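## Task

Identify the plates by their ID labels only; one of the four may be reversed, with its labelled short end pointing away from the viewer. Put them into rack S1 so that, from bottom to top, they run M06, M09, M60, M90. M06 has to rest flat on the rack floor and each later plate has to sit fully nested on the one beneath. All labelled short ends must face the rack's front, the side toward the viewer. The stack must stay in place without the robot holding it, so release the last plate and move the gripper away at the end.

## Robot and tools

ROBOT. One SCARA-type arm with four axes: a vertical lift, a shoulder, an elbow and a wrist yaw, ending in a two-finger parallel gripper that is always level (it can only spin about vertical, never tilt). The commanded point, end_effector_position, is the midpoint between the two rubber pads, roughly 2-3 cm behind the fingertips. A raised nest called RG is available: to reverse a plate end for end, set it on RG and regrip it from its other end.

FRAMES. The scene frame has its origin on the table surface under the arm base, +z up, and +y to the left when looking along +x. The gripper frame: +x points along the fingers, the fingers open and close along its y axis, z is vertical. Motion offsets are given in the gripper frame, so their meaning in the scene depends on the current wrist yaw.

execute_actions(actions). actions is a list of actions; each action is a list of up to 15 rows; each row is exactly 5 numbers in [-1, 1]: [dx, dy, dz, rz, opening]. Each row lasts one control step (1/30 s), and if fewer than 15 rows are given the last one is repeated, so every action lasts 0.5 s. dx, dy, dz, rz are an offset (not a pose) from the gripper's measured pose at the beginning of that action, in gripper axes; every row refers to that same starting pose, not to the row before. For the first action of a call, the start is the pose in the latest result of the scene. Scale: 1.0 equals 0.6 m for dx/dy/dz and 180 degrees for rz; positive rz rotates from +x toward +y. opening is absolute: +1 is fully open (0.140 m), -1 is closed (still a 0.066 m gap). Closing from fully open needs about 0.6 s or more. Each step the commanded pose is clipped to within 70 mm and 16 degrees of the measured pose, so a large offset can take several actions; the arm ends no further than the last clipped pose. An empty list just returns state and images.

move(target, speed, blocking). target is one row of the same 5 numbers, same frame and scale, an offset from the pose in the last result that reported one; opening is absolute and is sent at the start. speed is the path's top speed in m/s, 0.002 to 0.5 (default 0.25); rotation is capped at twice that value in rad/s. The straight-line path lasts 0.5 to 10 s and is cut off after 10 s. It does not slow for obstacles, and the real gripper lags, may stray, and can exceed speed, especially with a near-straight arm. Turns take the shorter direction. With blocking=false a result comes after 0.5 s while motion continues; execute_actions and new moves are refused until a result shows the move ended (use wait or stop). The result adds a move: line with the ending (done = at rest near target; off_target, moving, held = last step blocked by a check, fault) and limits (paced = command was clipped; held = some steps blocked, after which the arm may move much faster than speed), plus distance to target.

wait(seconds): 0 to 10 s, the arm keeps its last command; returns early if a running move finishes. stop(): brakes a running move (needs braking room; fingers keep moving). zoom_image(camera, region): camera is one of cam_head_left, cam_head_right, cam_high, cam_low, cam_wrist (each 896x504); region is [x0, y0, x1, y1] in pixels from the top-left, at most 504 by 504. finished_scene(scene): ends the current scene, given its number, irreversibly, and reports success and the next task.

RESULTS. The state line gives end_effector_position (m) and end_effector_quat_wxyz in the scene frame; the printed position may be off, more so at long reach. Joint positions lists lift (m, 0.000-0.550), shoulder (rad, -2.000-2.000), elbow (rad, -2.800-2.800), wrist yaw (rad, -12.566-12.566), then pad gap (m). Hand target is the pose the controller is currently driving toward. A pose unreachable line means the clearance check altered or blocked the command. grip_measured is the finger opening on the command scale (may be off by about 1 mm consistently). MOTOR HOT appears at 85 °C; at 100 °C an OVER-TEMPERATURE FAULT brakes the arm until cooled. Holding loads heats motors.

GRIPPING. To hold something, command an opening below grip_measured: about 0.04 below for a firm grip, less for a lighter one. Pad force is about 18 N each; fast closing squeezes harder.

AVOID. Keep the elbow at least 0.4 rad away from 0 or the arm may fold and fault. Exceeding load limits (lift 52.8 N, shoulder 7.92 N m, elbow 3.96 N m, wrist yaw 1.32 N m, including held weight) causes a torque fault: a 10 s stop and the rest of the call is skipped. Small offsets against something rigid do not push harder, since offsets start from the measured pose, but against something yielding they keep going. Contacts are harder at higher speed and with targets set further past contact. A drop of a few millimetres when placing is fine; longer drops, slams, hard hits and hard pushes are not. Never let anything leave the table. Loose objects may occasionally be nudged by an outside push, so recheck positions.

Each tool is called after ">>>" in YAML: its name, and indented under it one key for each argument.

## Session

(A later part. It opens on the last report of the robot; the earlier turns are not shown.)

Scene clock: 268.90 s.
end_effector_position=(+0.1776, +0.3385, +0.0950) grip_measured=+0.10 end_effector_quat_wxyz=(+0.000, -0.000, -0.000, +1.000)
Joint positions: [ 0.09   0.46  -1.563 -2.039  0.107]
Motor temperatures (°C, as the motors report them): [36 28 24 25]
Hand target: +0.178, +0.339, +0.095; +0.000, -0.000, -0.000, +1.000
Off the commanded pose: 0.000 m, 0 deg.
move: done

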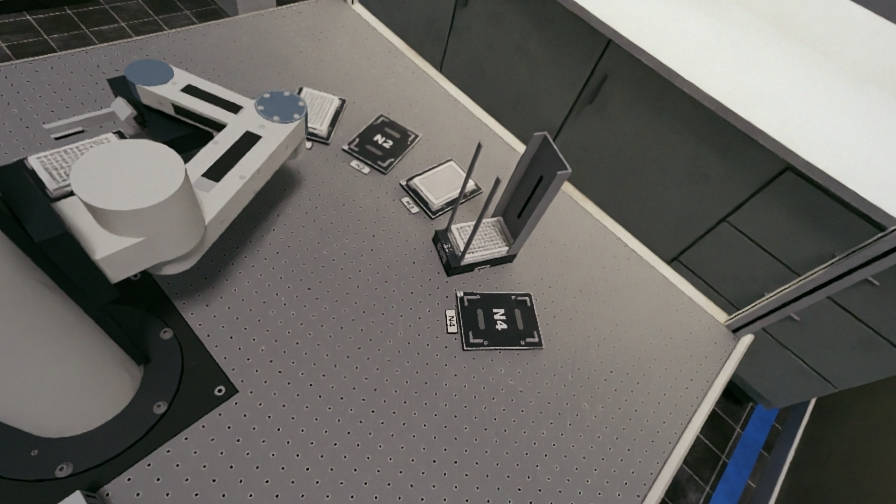

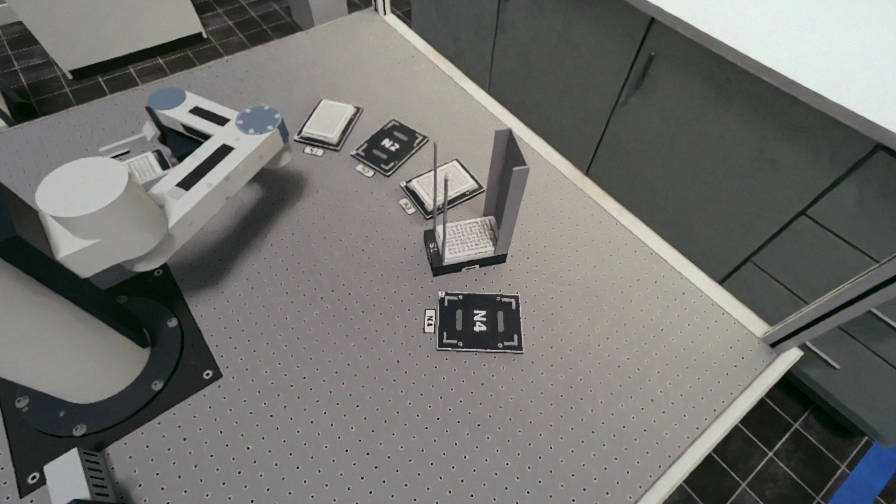

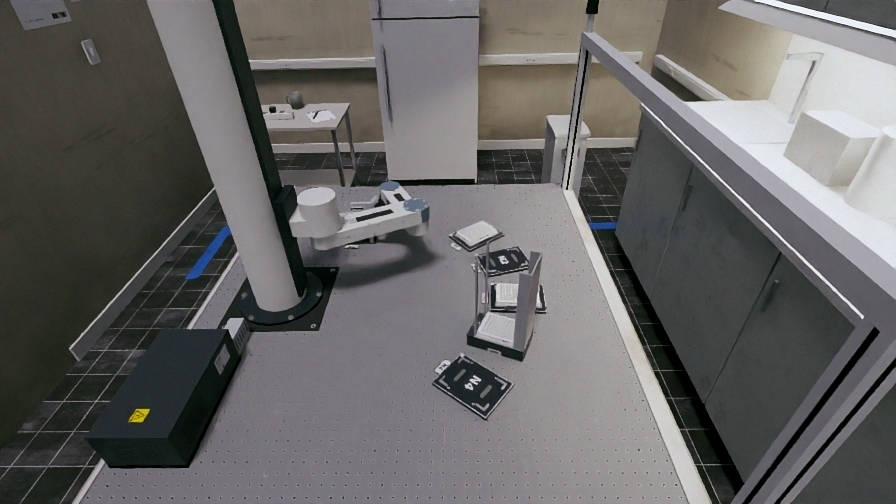

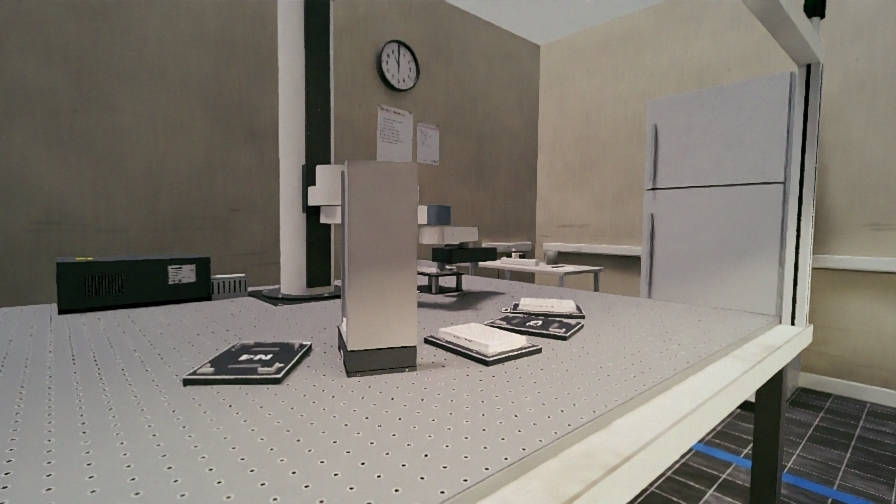

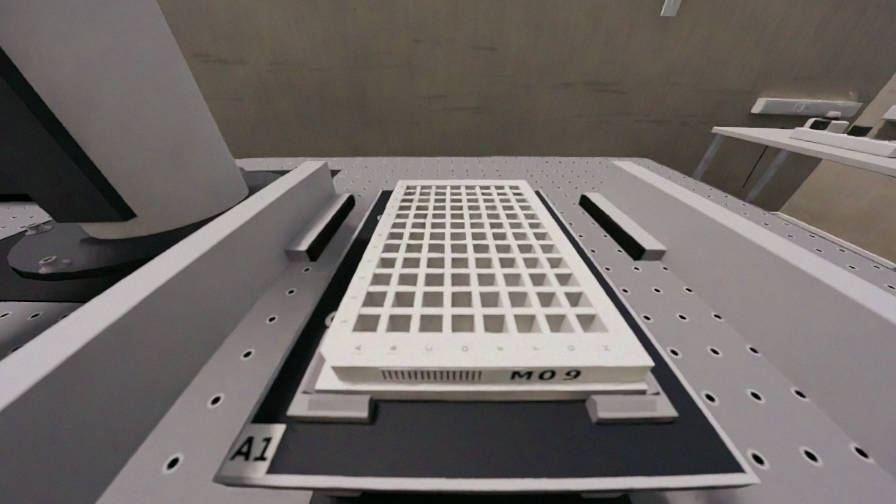

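>>> move:
  target: [0.0253,0,0,0,0.1]
  speed: 0.15

>>> move:
  target: [0,0,-0.033,0,0.1]
  speed: 0.05

Scene clock: 276.07 s.
end_effector_position=(+0.1625, +0.3385, +0.0950) grip_measured=+0.10 end_effector_quat_wxyz=(-0.000, -0.000, -0.000, +1.000)
Joint positions: [ 0.09   0.486 -1.533 -2.095  0.107]
Motor temperatures (°C, as the motors report them): [36 28 24 25]
Hand target: +0.162, +0.339, +0.095; +0.000, -0.000, -0.000, +1.000
Off the commanded pose: 0.000 m, 0 deg.
move: done

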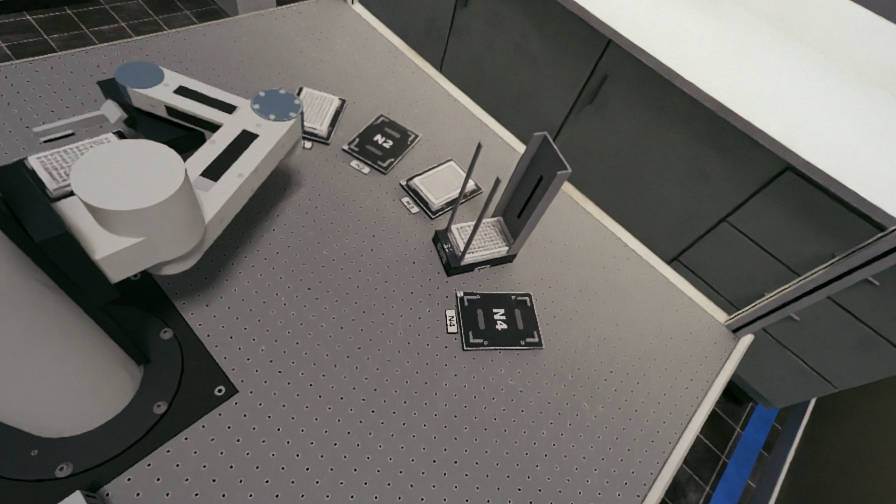

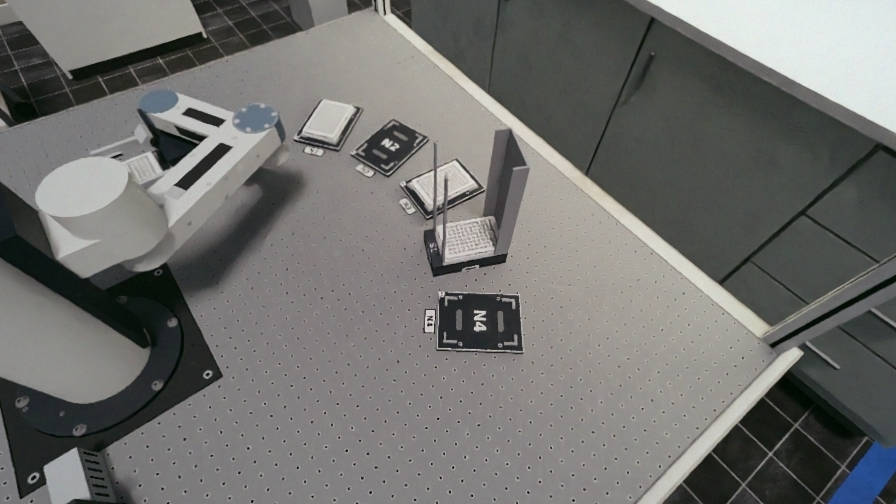

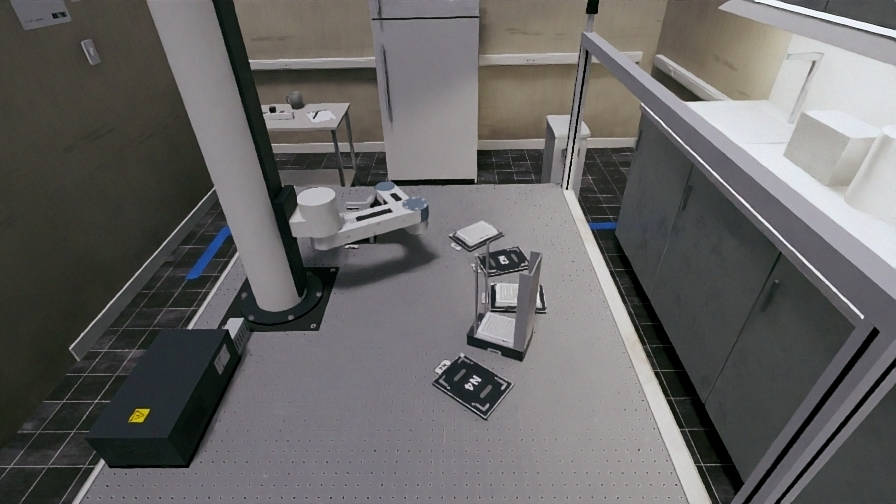

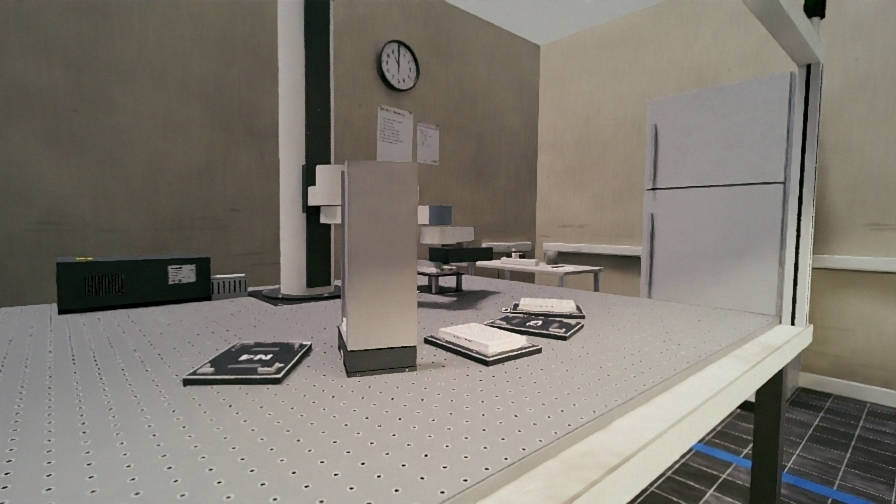

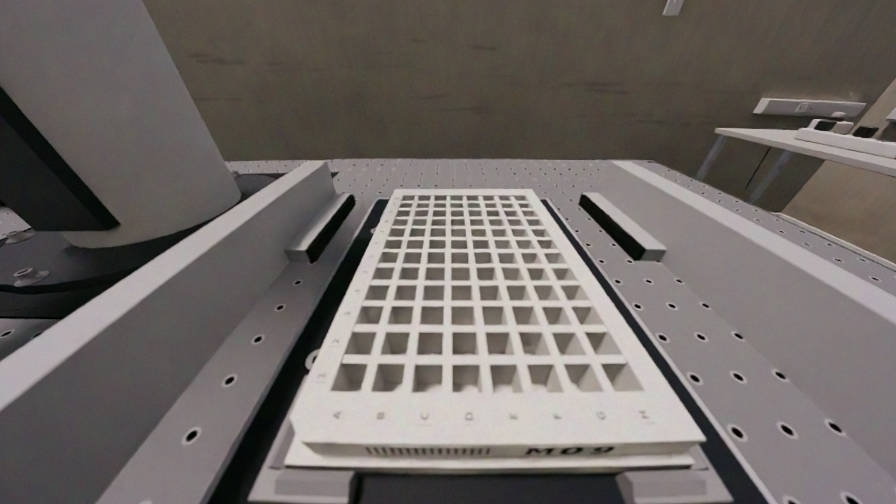

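Scene clock: 276.77 s.
end_effector_position=(+0.1625, +0.3385, +0.0754) grip_measured=+0.10 end_effector_quat_wxyz=(-0.000, -0.000, -0.000, +1.000)
Joint positions: [ 0.07   0.486 -1.533 -2.095  0.107]
Motor temperatures (°C, as the motors report them): [36 28 24 25]
Hand target: +0.162, +0.339, +0.075; -0.000, -0.000, -0.000, +1.000
Off the commanded pose: 0.000 m, 0 deg.
move: done

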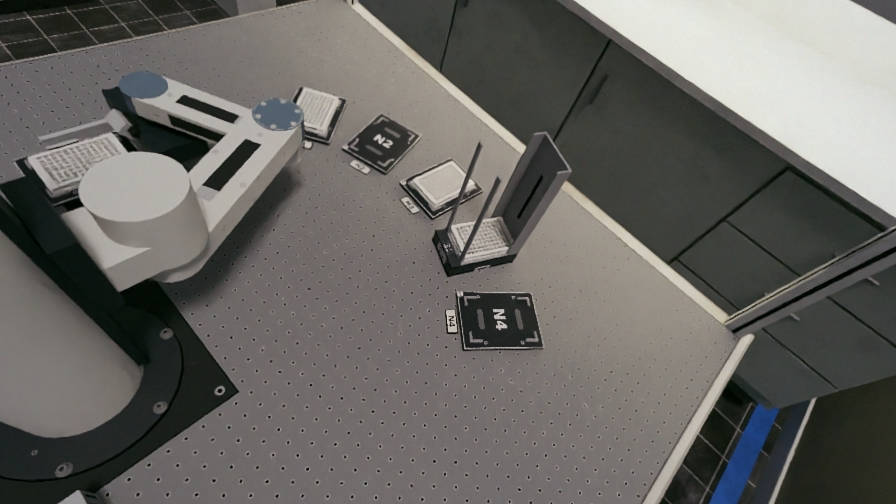

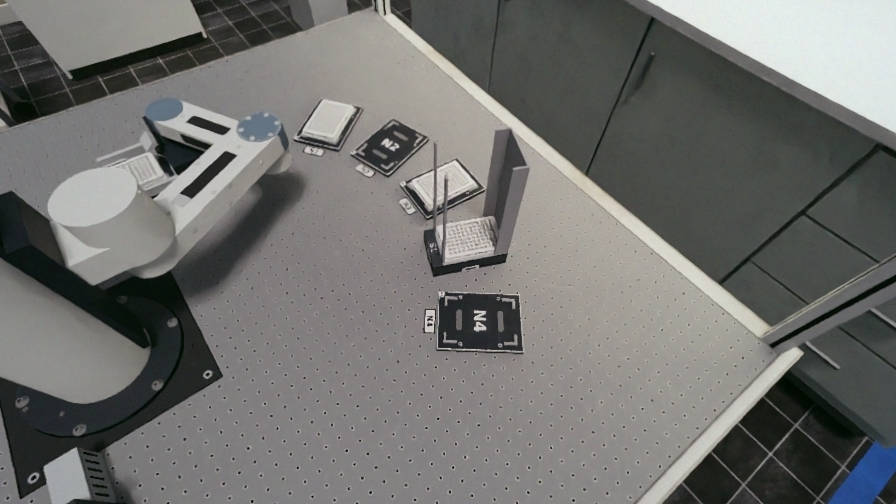

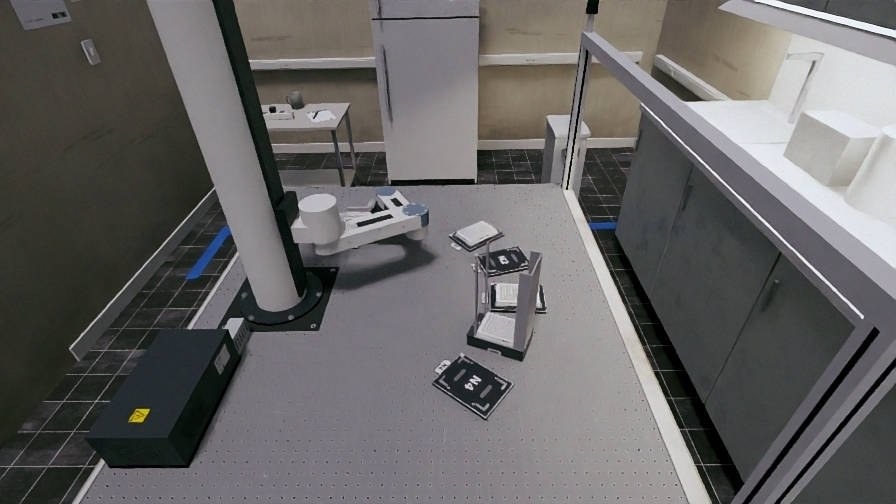

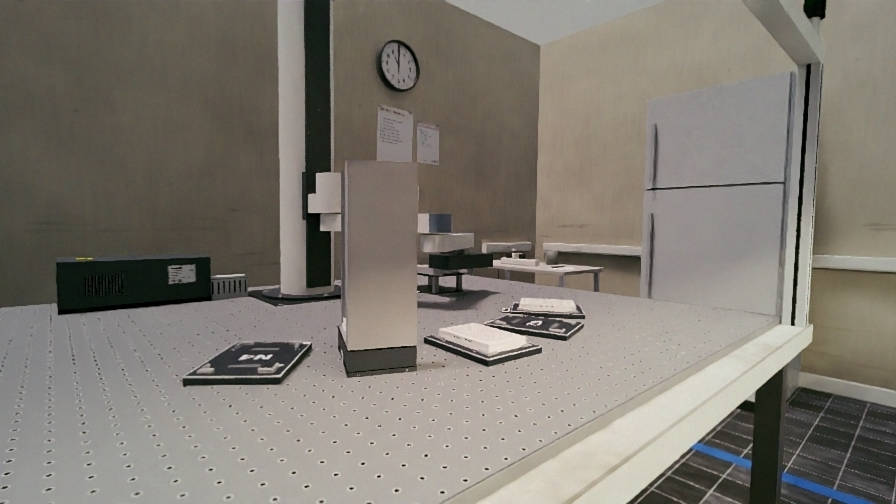

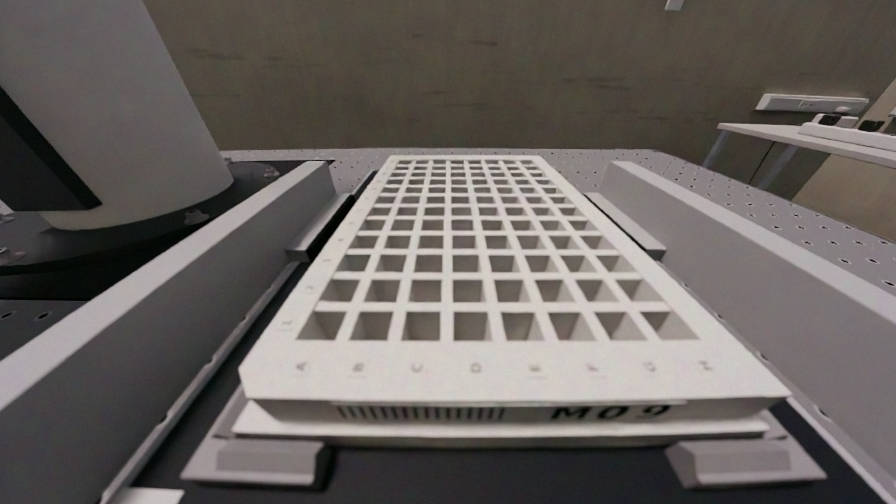

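>>> execute_actions:
  actions:
    - [[-0.001,0,0,0,0.1],[-0.002,0,0,0,0],[-0.0023,0,0,0,-0.1],[-0.0023,0,0,0,-0.2],[-0.0023,0,0,0,-0.3],[-0.0023,0,0,0,-0.36],[-0.0023,0,0,0,-0.41],[-0.0023,0,0,0,-0.44],[-0.0023,0,0,0,-0.47],[-0.0023,0,0,0,-0.49],[-0.0023,0,0,0,-0.51],[-0.0023,0,0,0,-0.53],[-0.0023,0,0,0,-0.55],[-0.0023,0,0,0,-0.56]]
    - [[0,0,0,0,-0.56],[0,0,0,0,-0.56],[0,0,0,0,-0.56],[0,0,0,0,-0.56],[0,0,0.002,0,-0.56],[0,0,0.004,0,-0.56],[0,0,0.006,0,-0.56],[0,0,0.009,0,-0.56],[0,0,0.012,0,-0.56],[0,0,0.015,0,-0.56],[0,0,0.018,0,-0.56],[0,0,0.021,0,-0.56],[0,0,0.024,0,-0.56]]

Scene clock: 284.53 s.
end_effector_position=(+0.1638, +0.3384, +0.0900) grip_measured=-0.50 end_effector_quat_wxyz=(-0.000, -0.000, -0.000, +1.000)
Joint positions: [ 0.085  0.484 -1.535 -2.089  0.085]
Motor temperatures (°C, as the motors report them): [36 28 24 25]
Hand target: +0.164, +0.338, +0.090; -0.000, -0.000, -0.000, +1.000
Off the commanded pose: 0.000 m, 0 deg.

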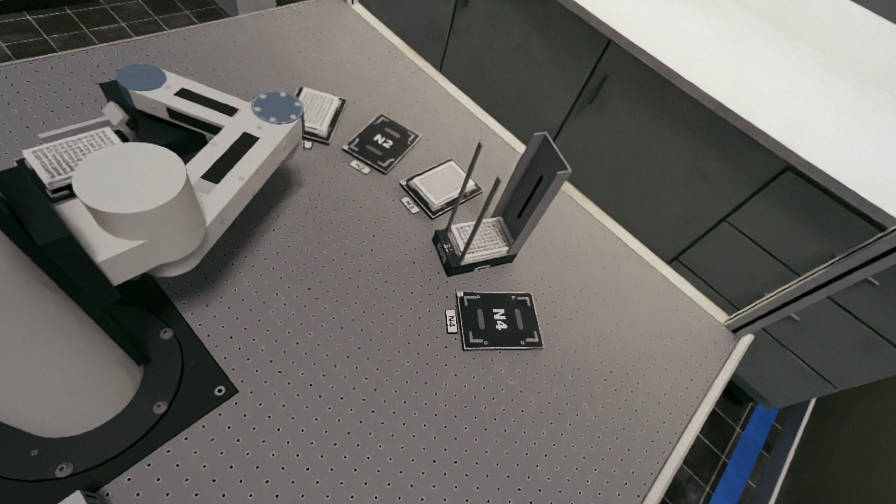

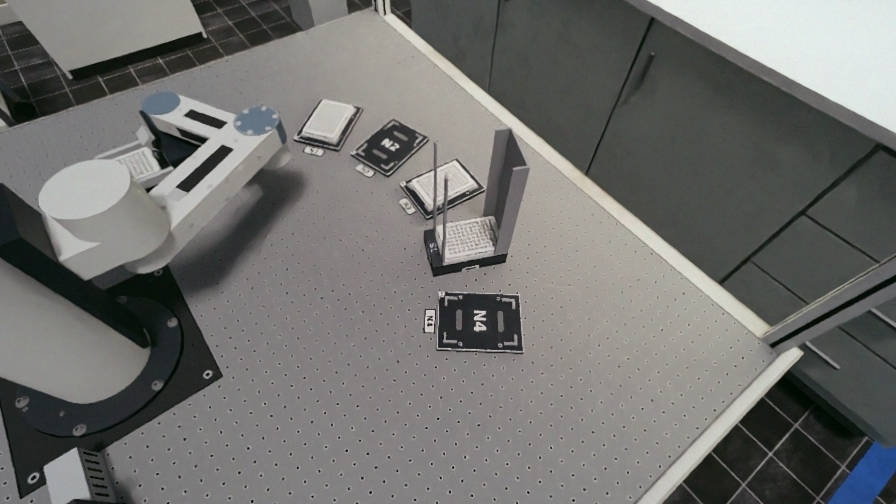

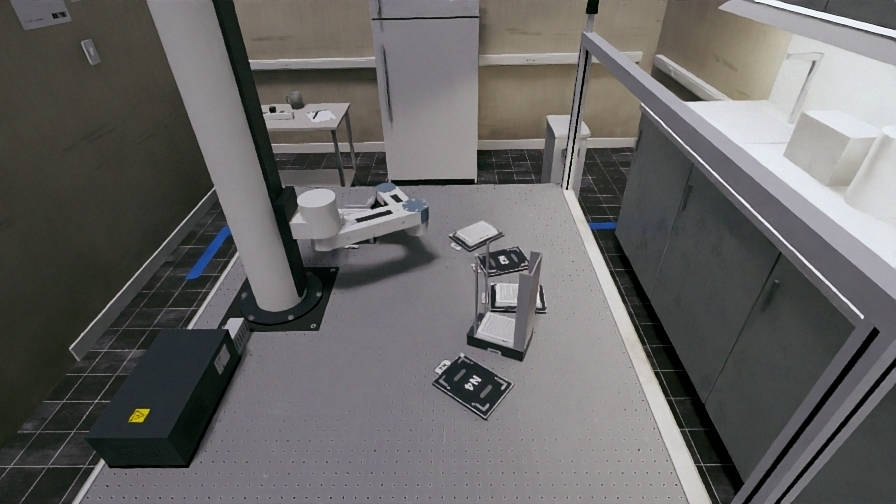

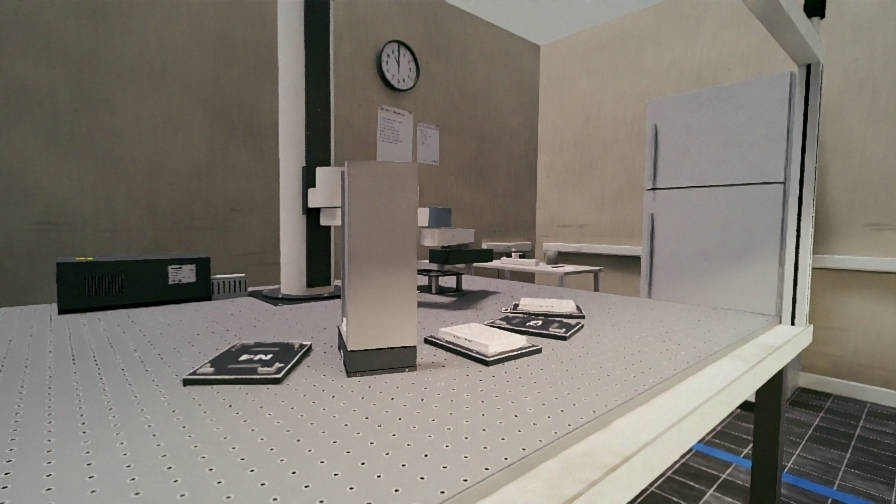

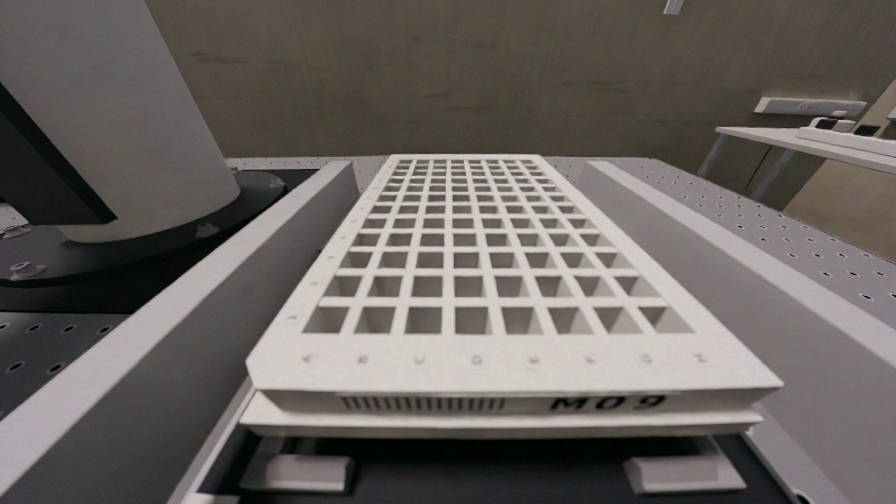

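>>> move:
  target: [-0.51,0.53,0.387,0.62,-0.56]
  speed: 0.5

Scene clock: 292.60 s.
end_effector_position=(+0.4697, +0.0205, +0.3223) grip_measured=-0.50 end_effector_quat_wxyz=(+0.827, +0.000, +0.000, -0.562)
Joint positions: [ 0.317 -0.321 -1.156  0.283  0.085]
Motor temperatures (°C, as the motors report them): [36 28 24 25]
Hand target: +0.470, +0.021, +0.322; +0.827, +0.000, +0.000, -0.562
Off the commanded pose: 0.000 m, 0 deg.
move: done

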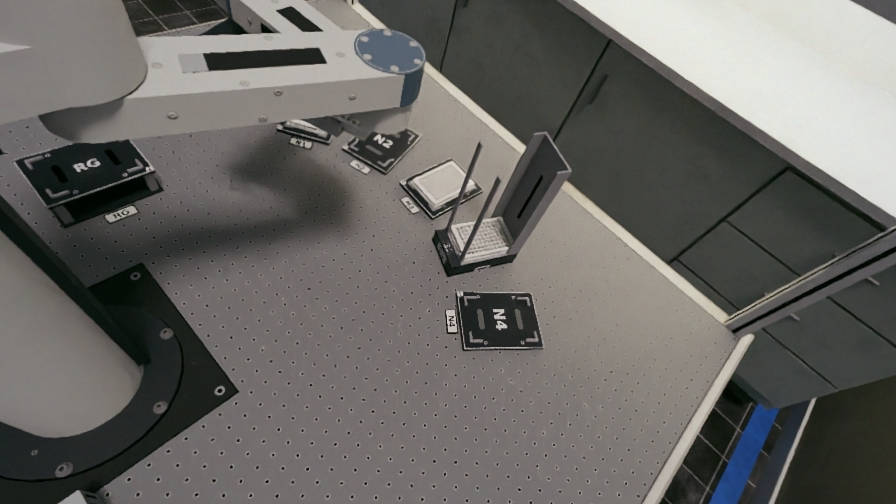

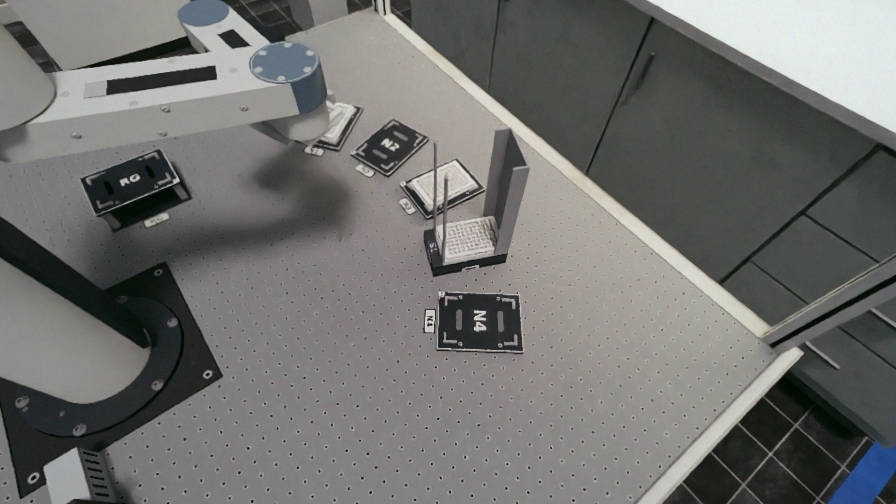

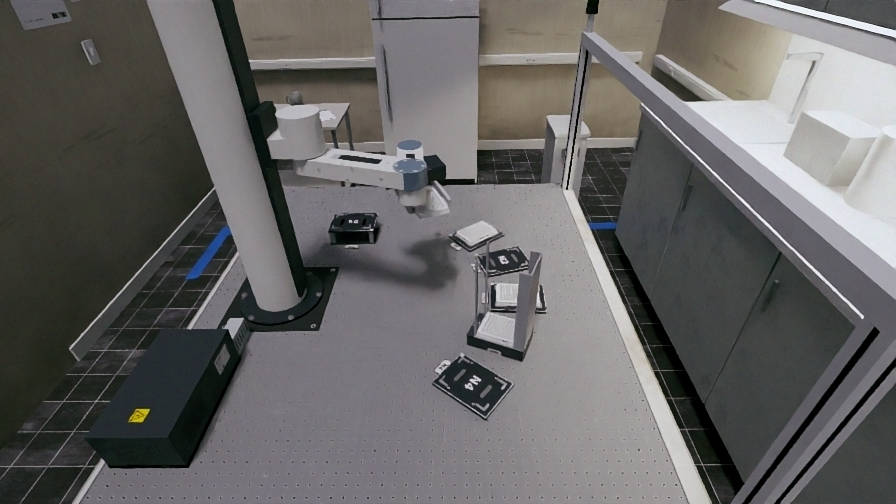

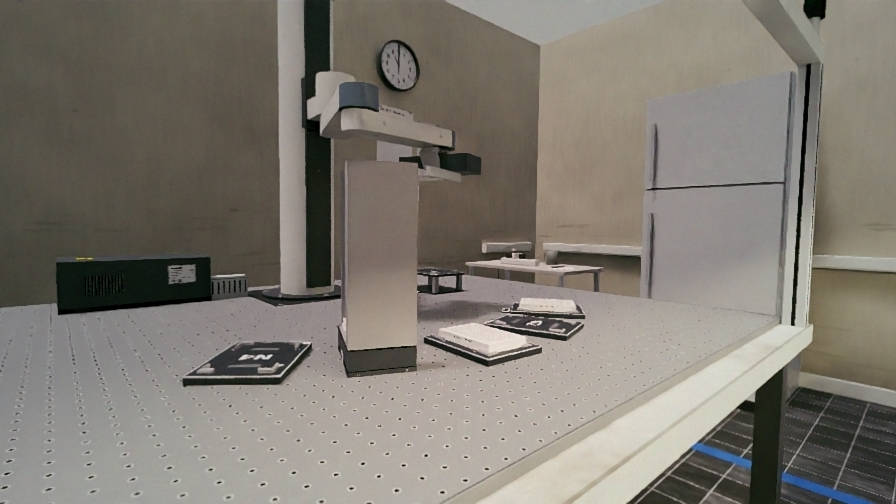

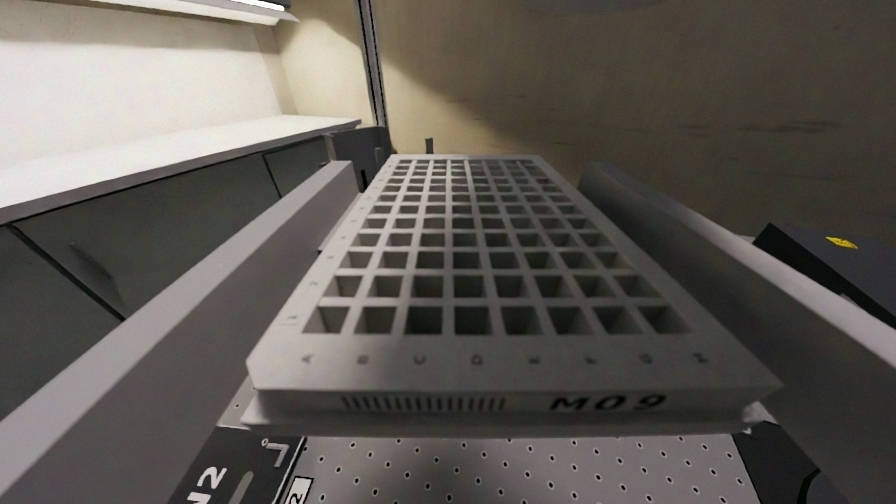

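>>> move:
  target: [0.4684,0.188,0,0.2543,-0.56]
  speed: 0.4

Scene clock: 297.70 s.
end_effector_position=(+0.6777, -0.1995, +0.3223) grip_measured=-0.50 end_effector_quat_wxyz=(+0.981, +0.000, +0.000, -0.196)
Joint positions: [ 0.317 -1.001 -1.755  2.361  0.085]
Motor temperatures (°C, as the motors report them): [36 28 24 25]
Hand target: +0.678, -0.199, +0.322; +0.981, +0.000, +0.000, -0.196
Off the commanded pose: 0.000 m, 0 deg.
move: done

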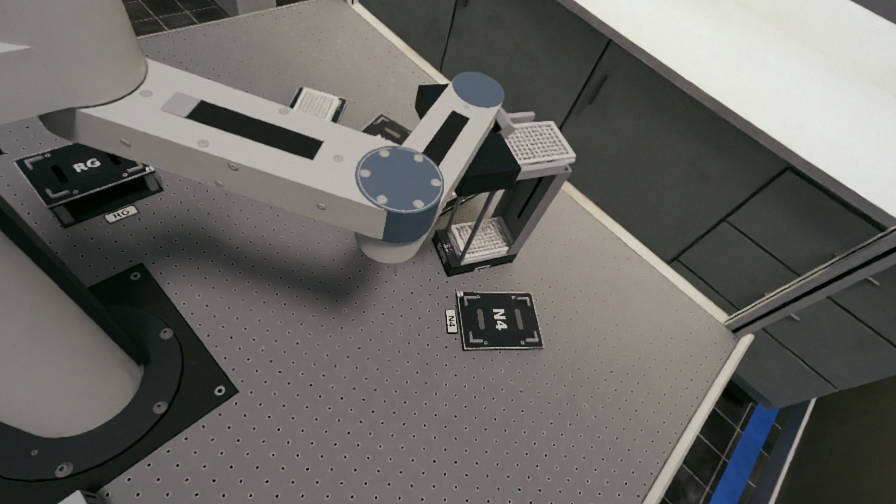

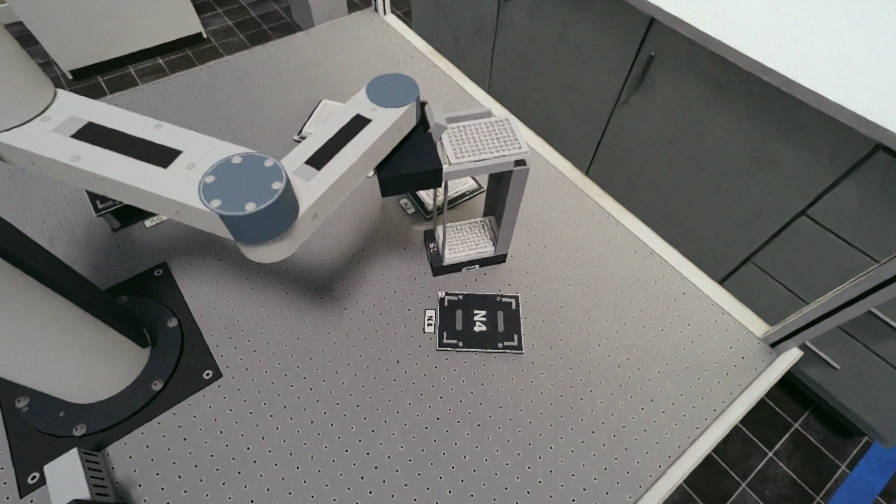

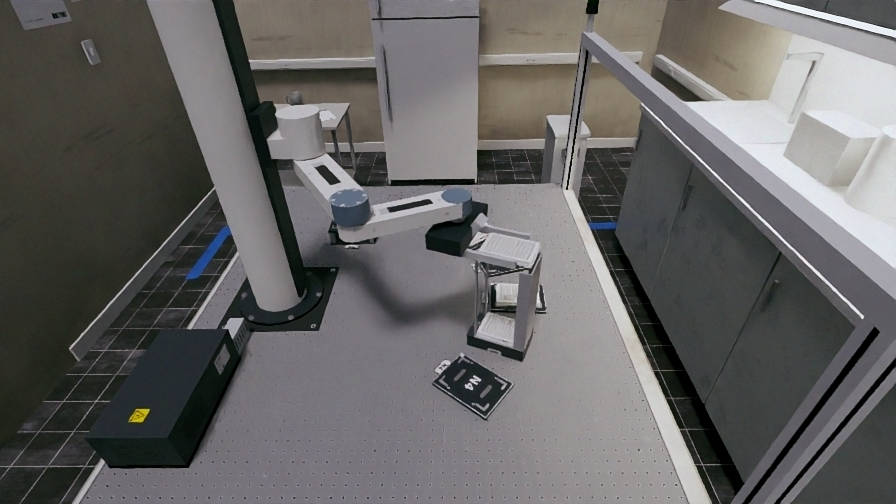

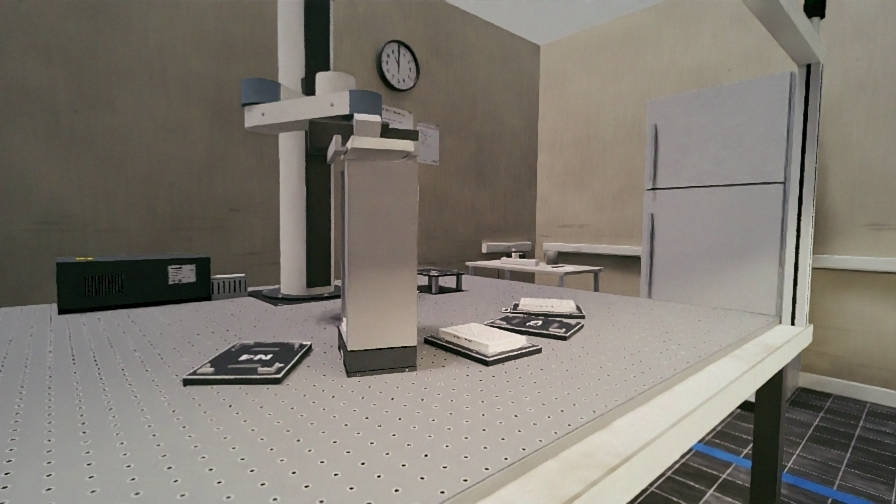

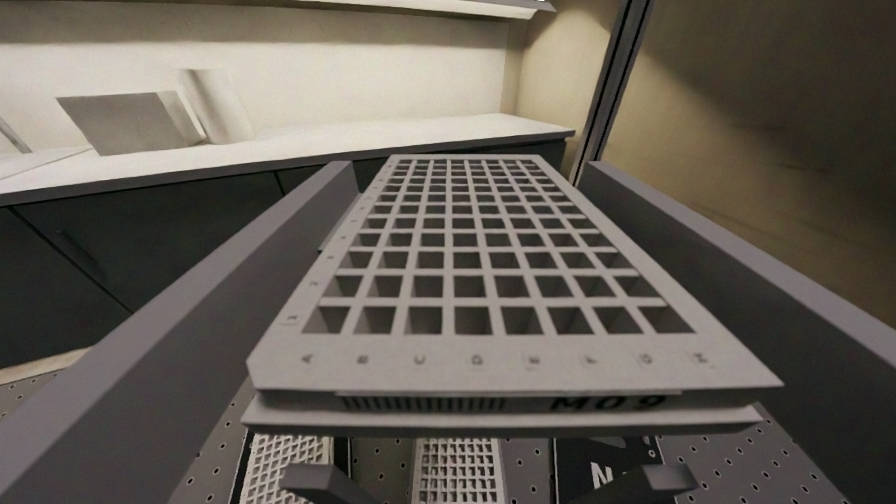

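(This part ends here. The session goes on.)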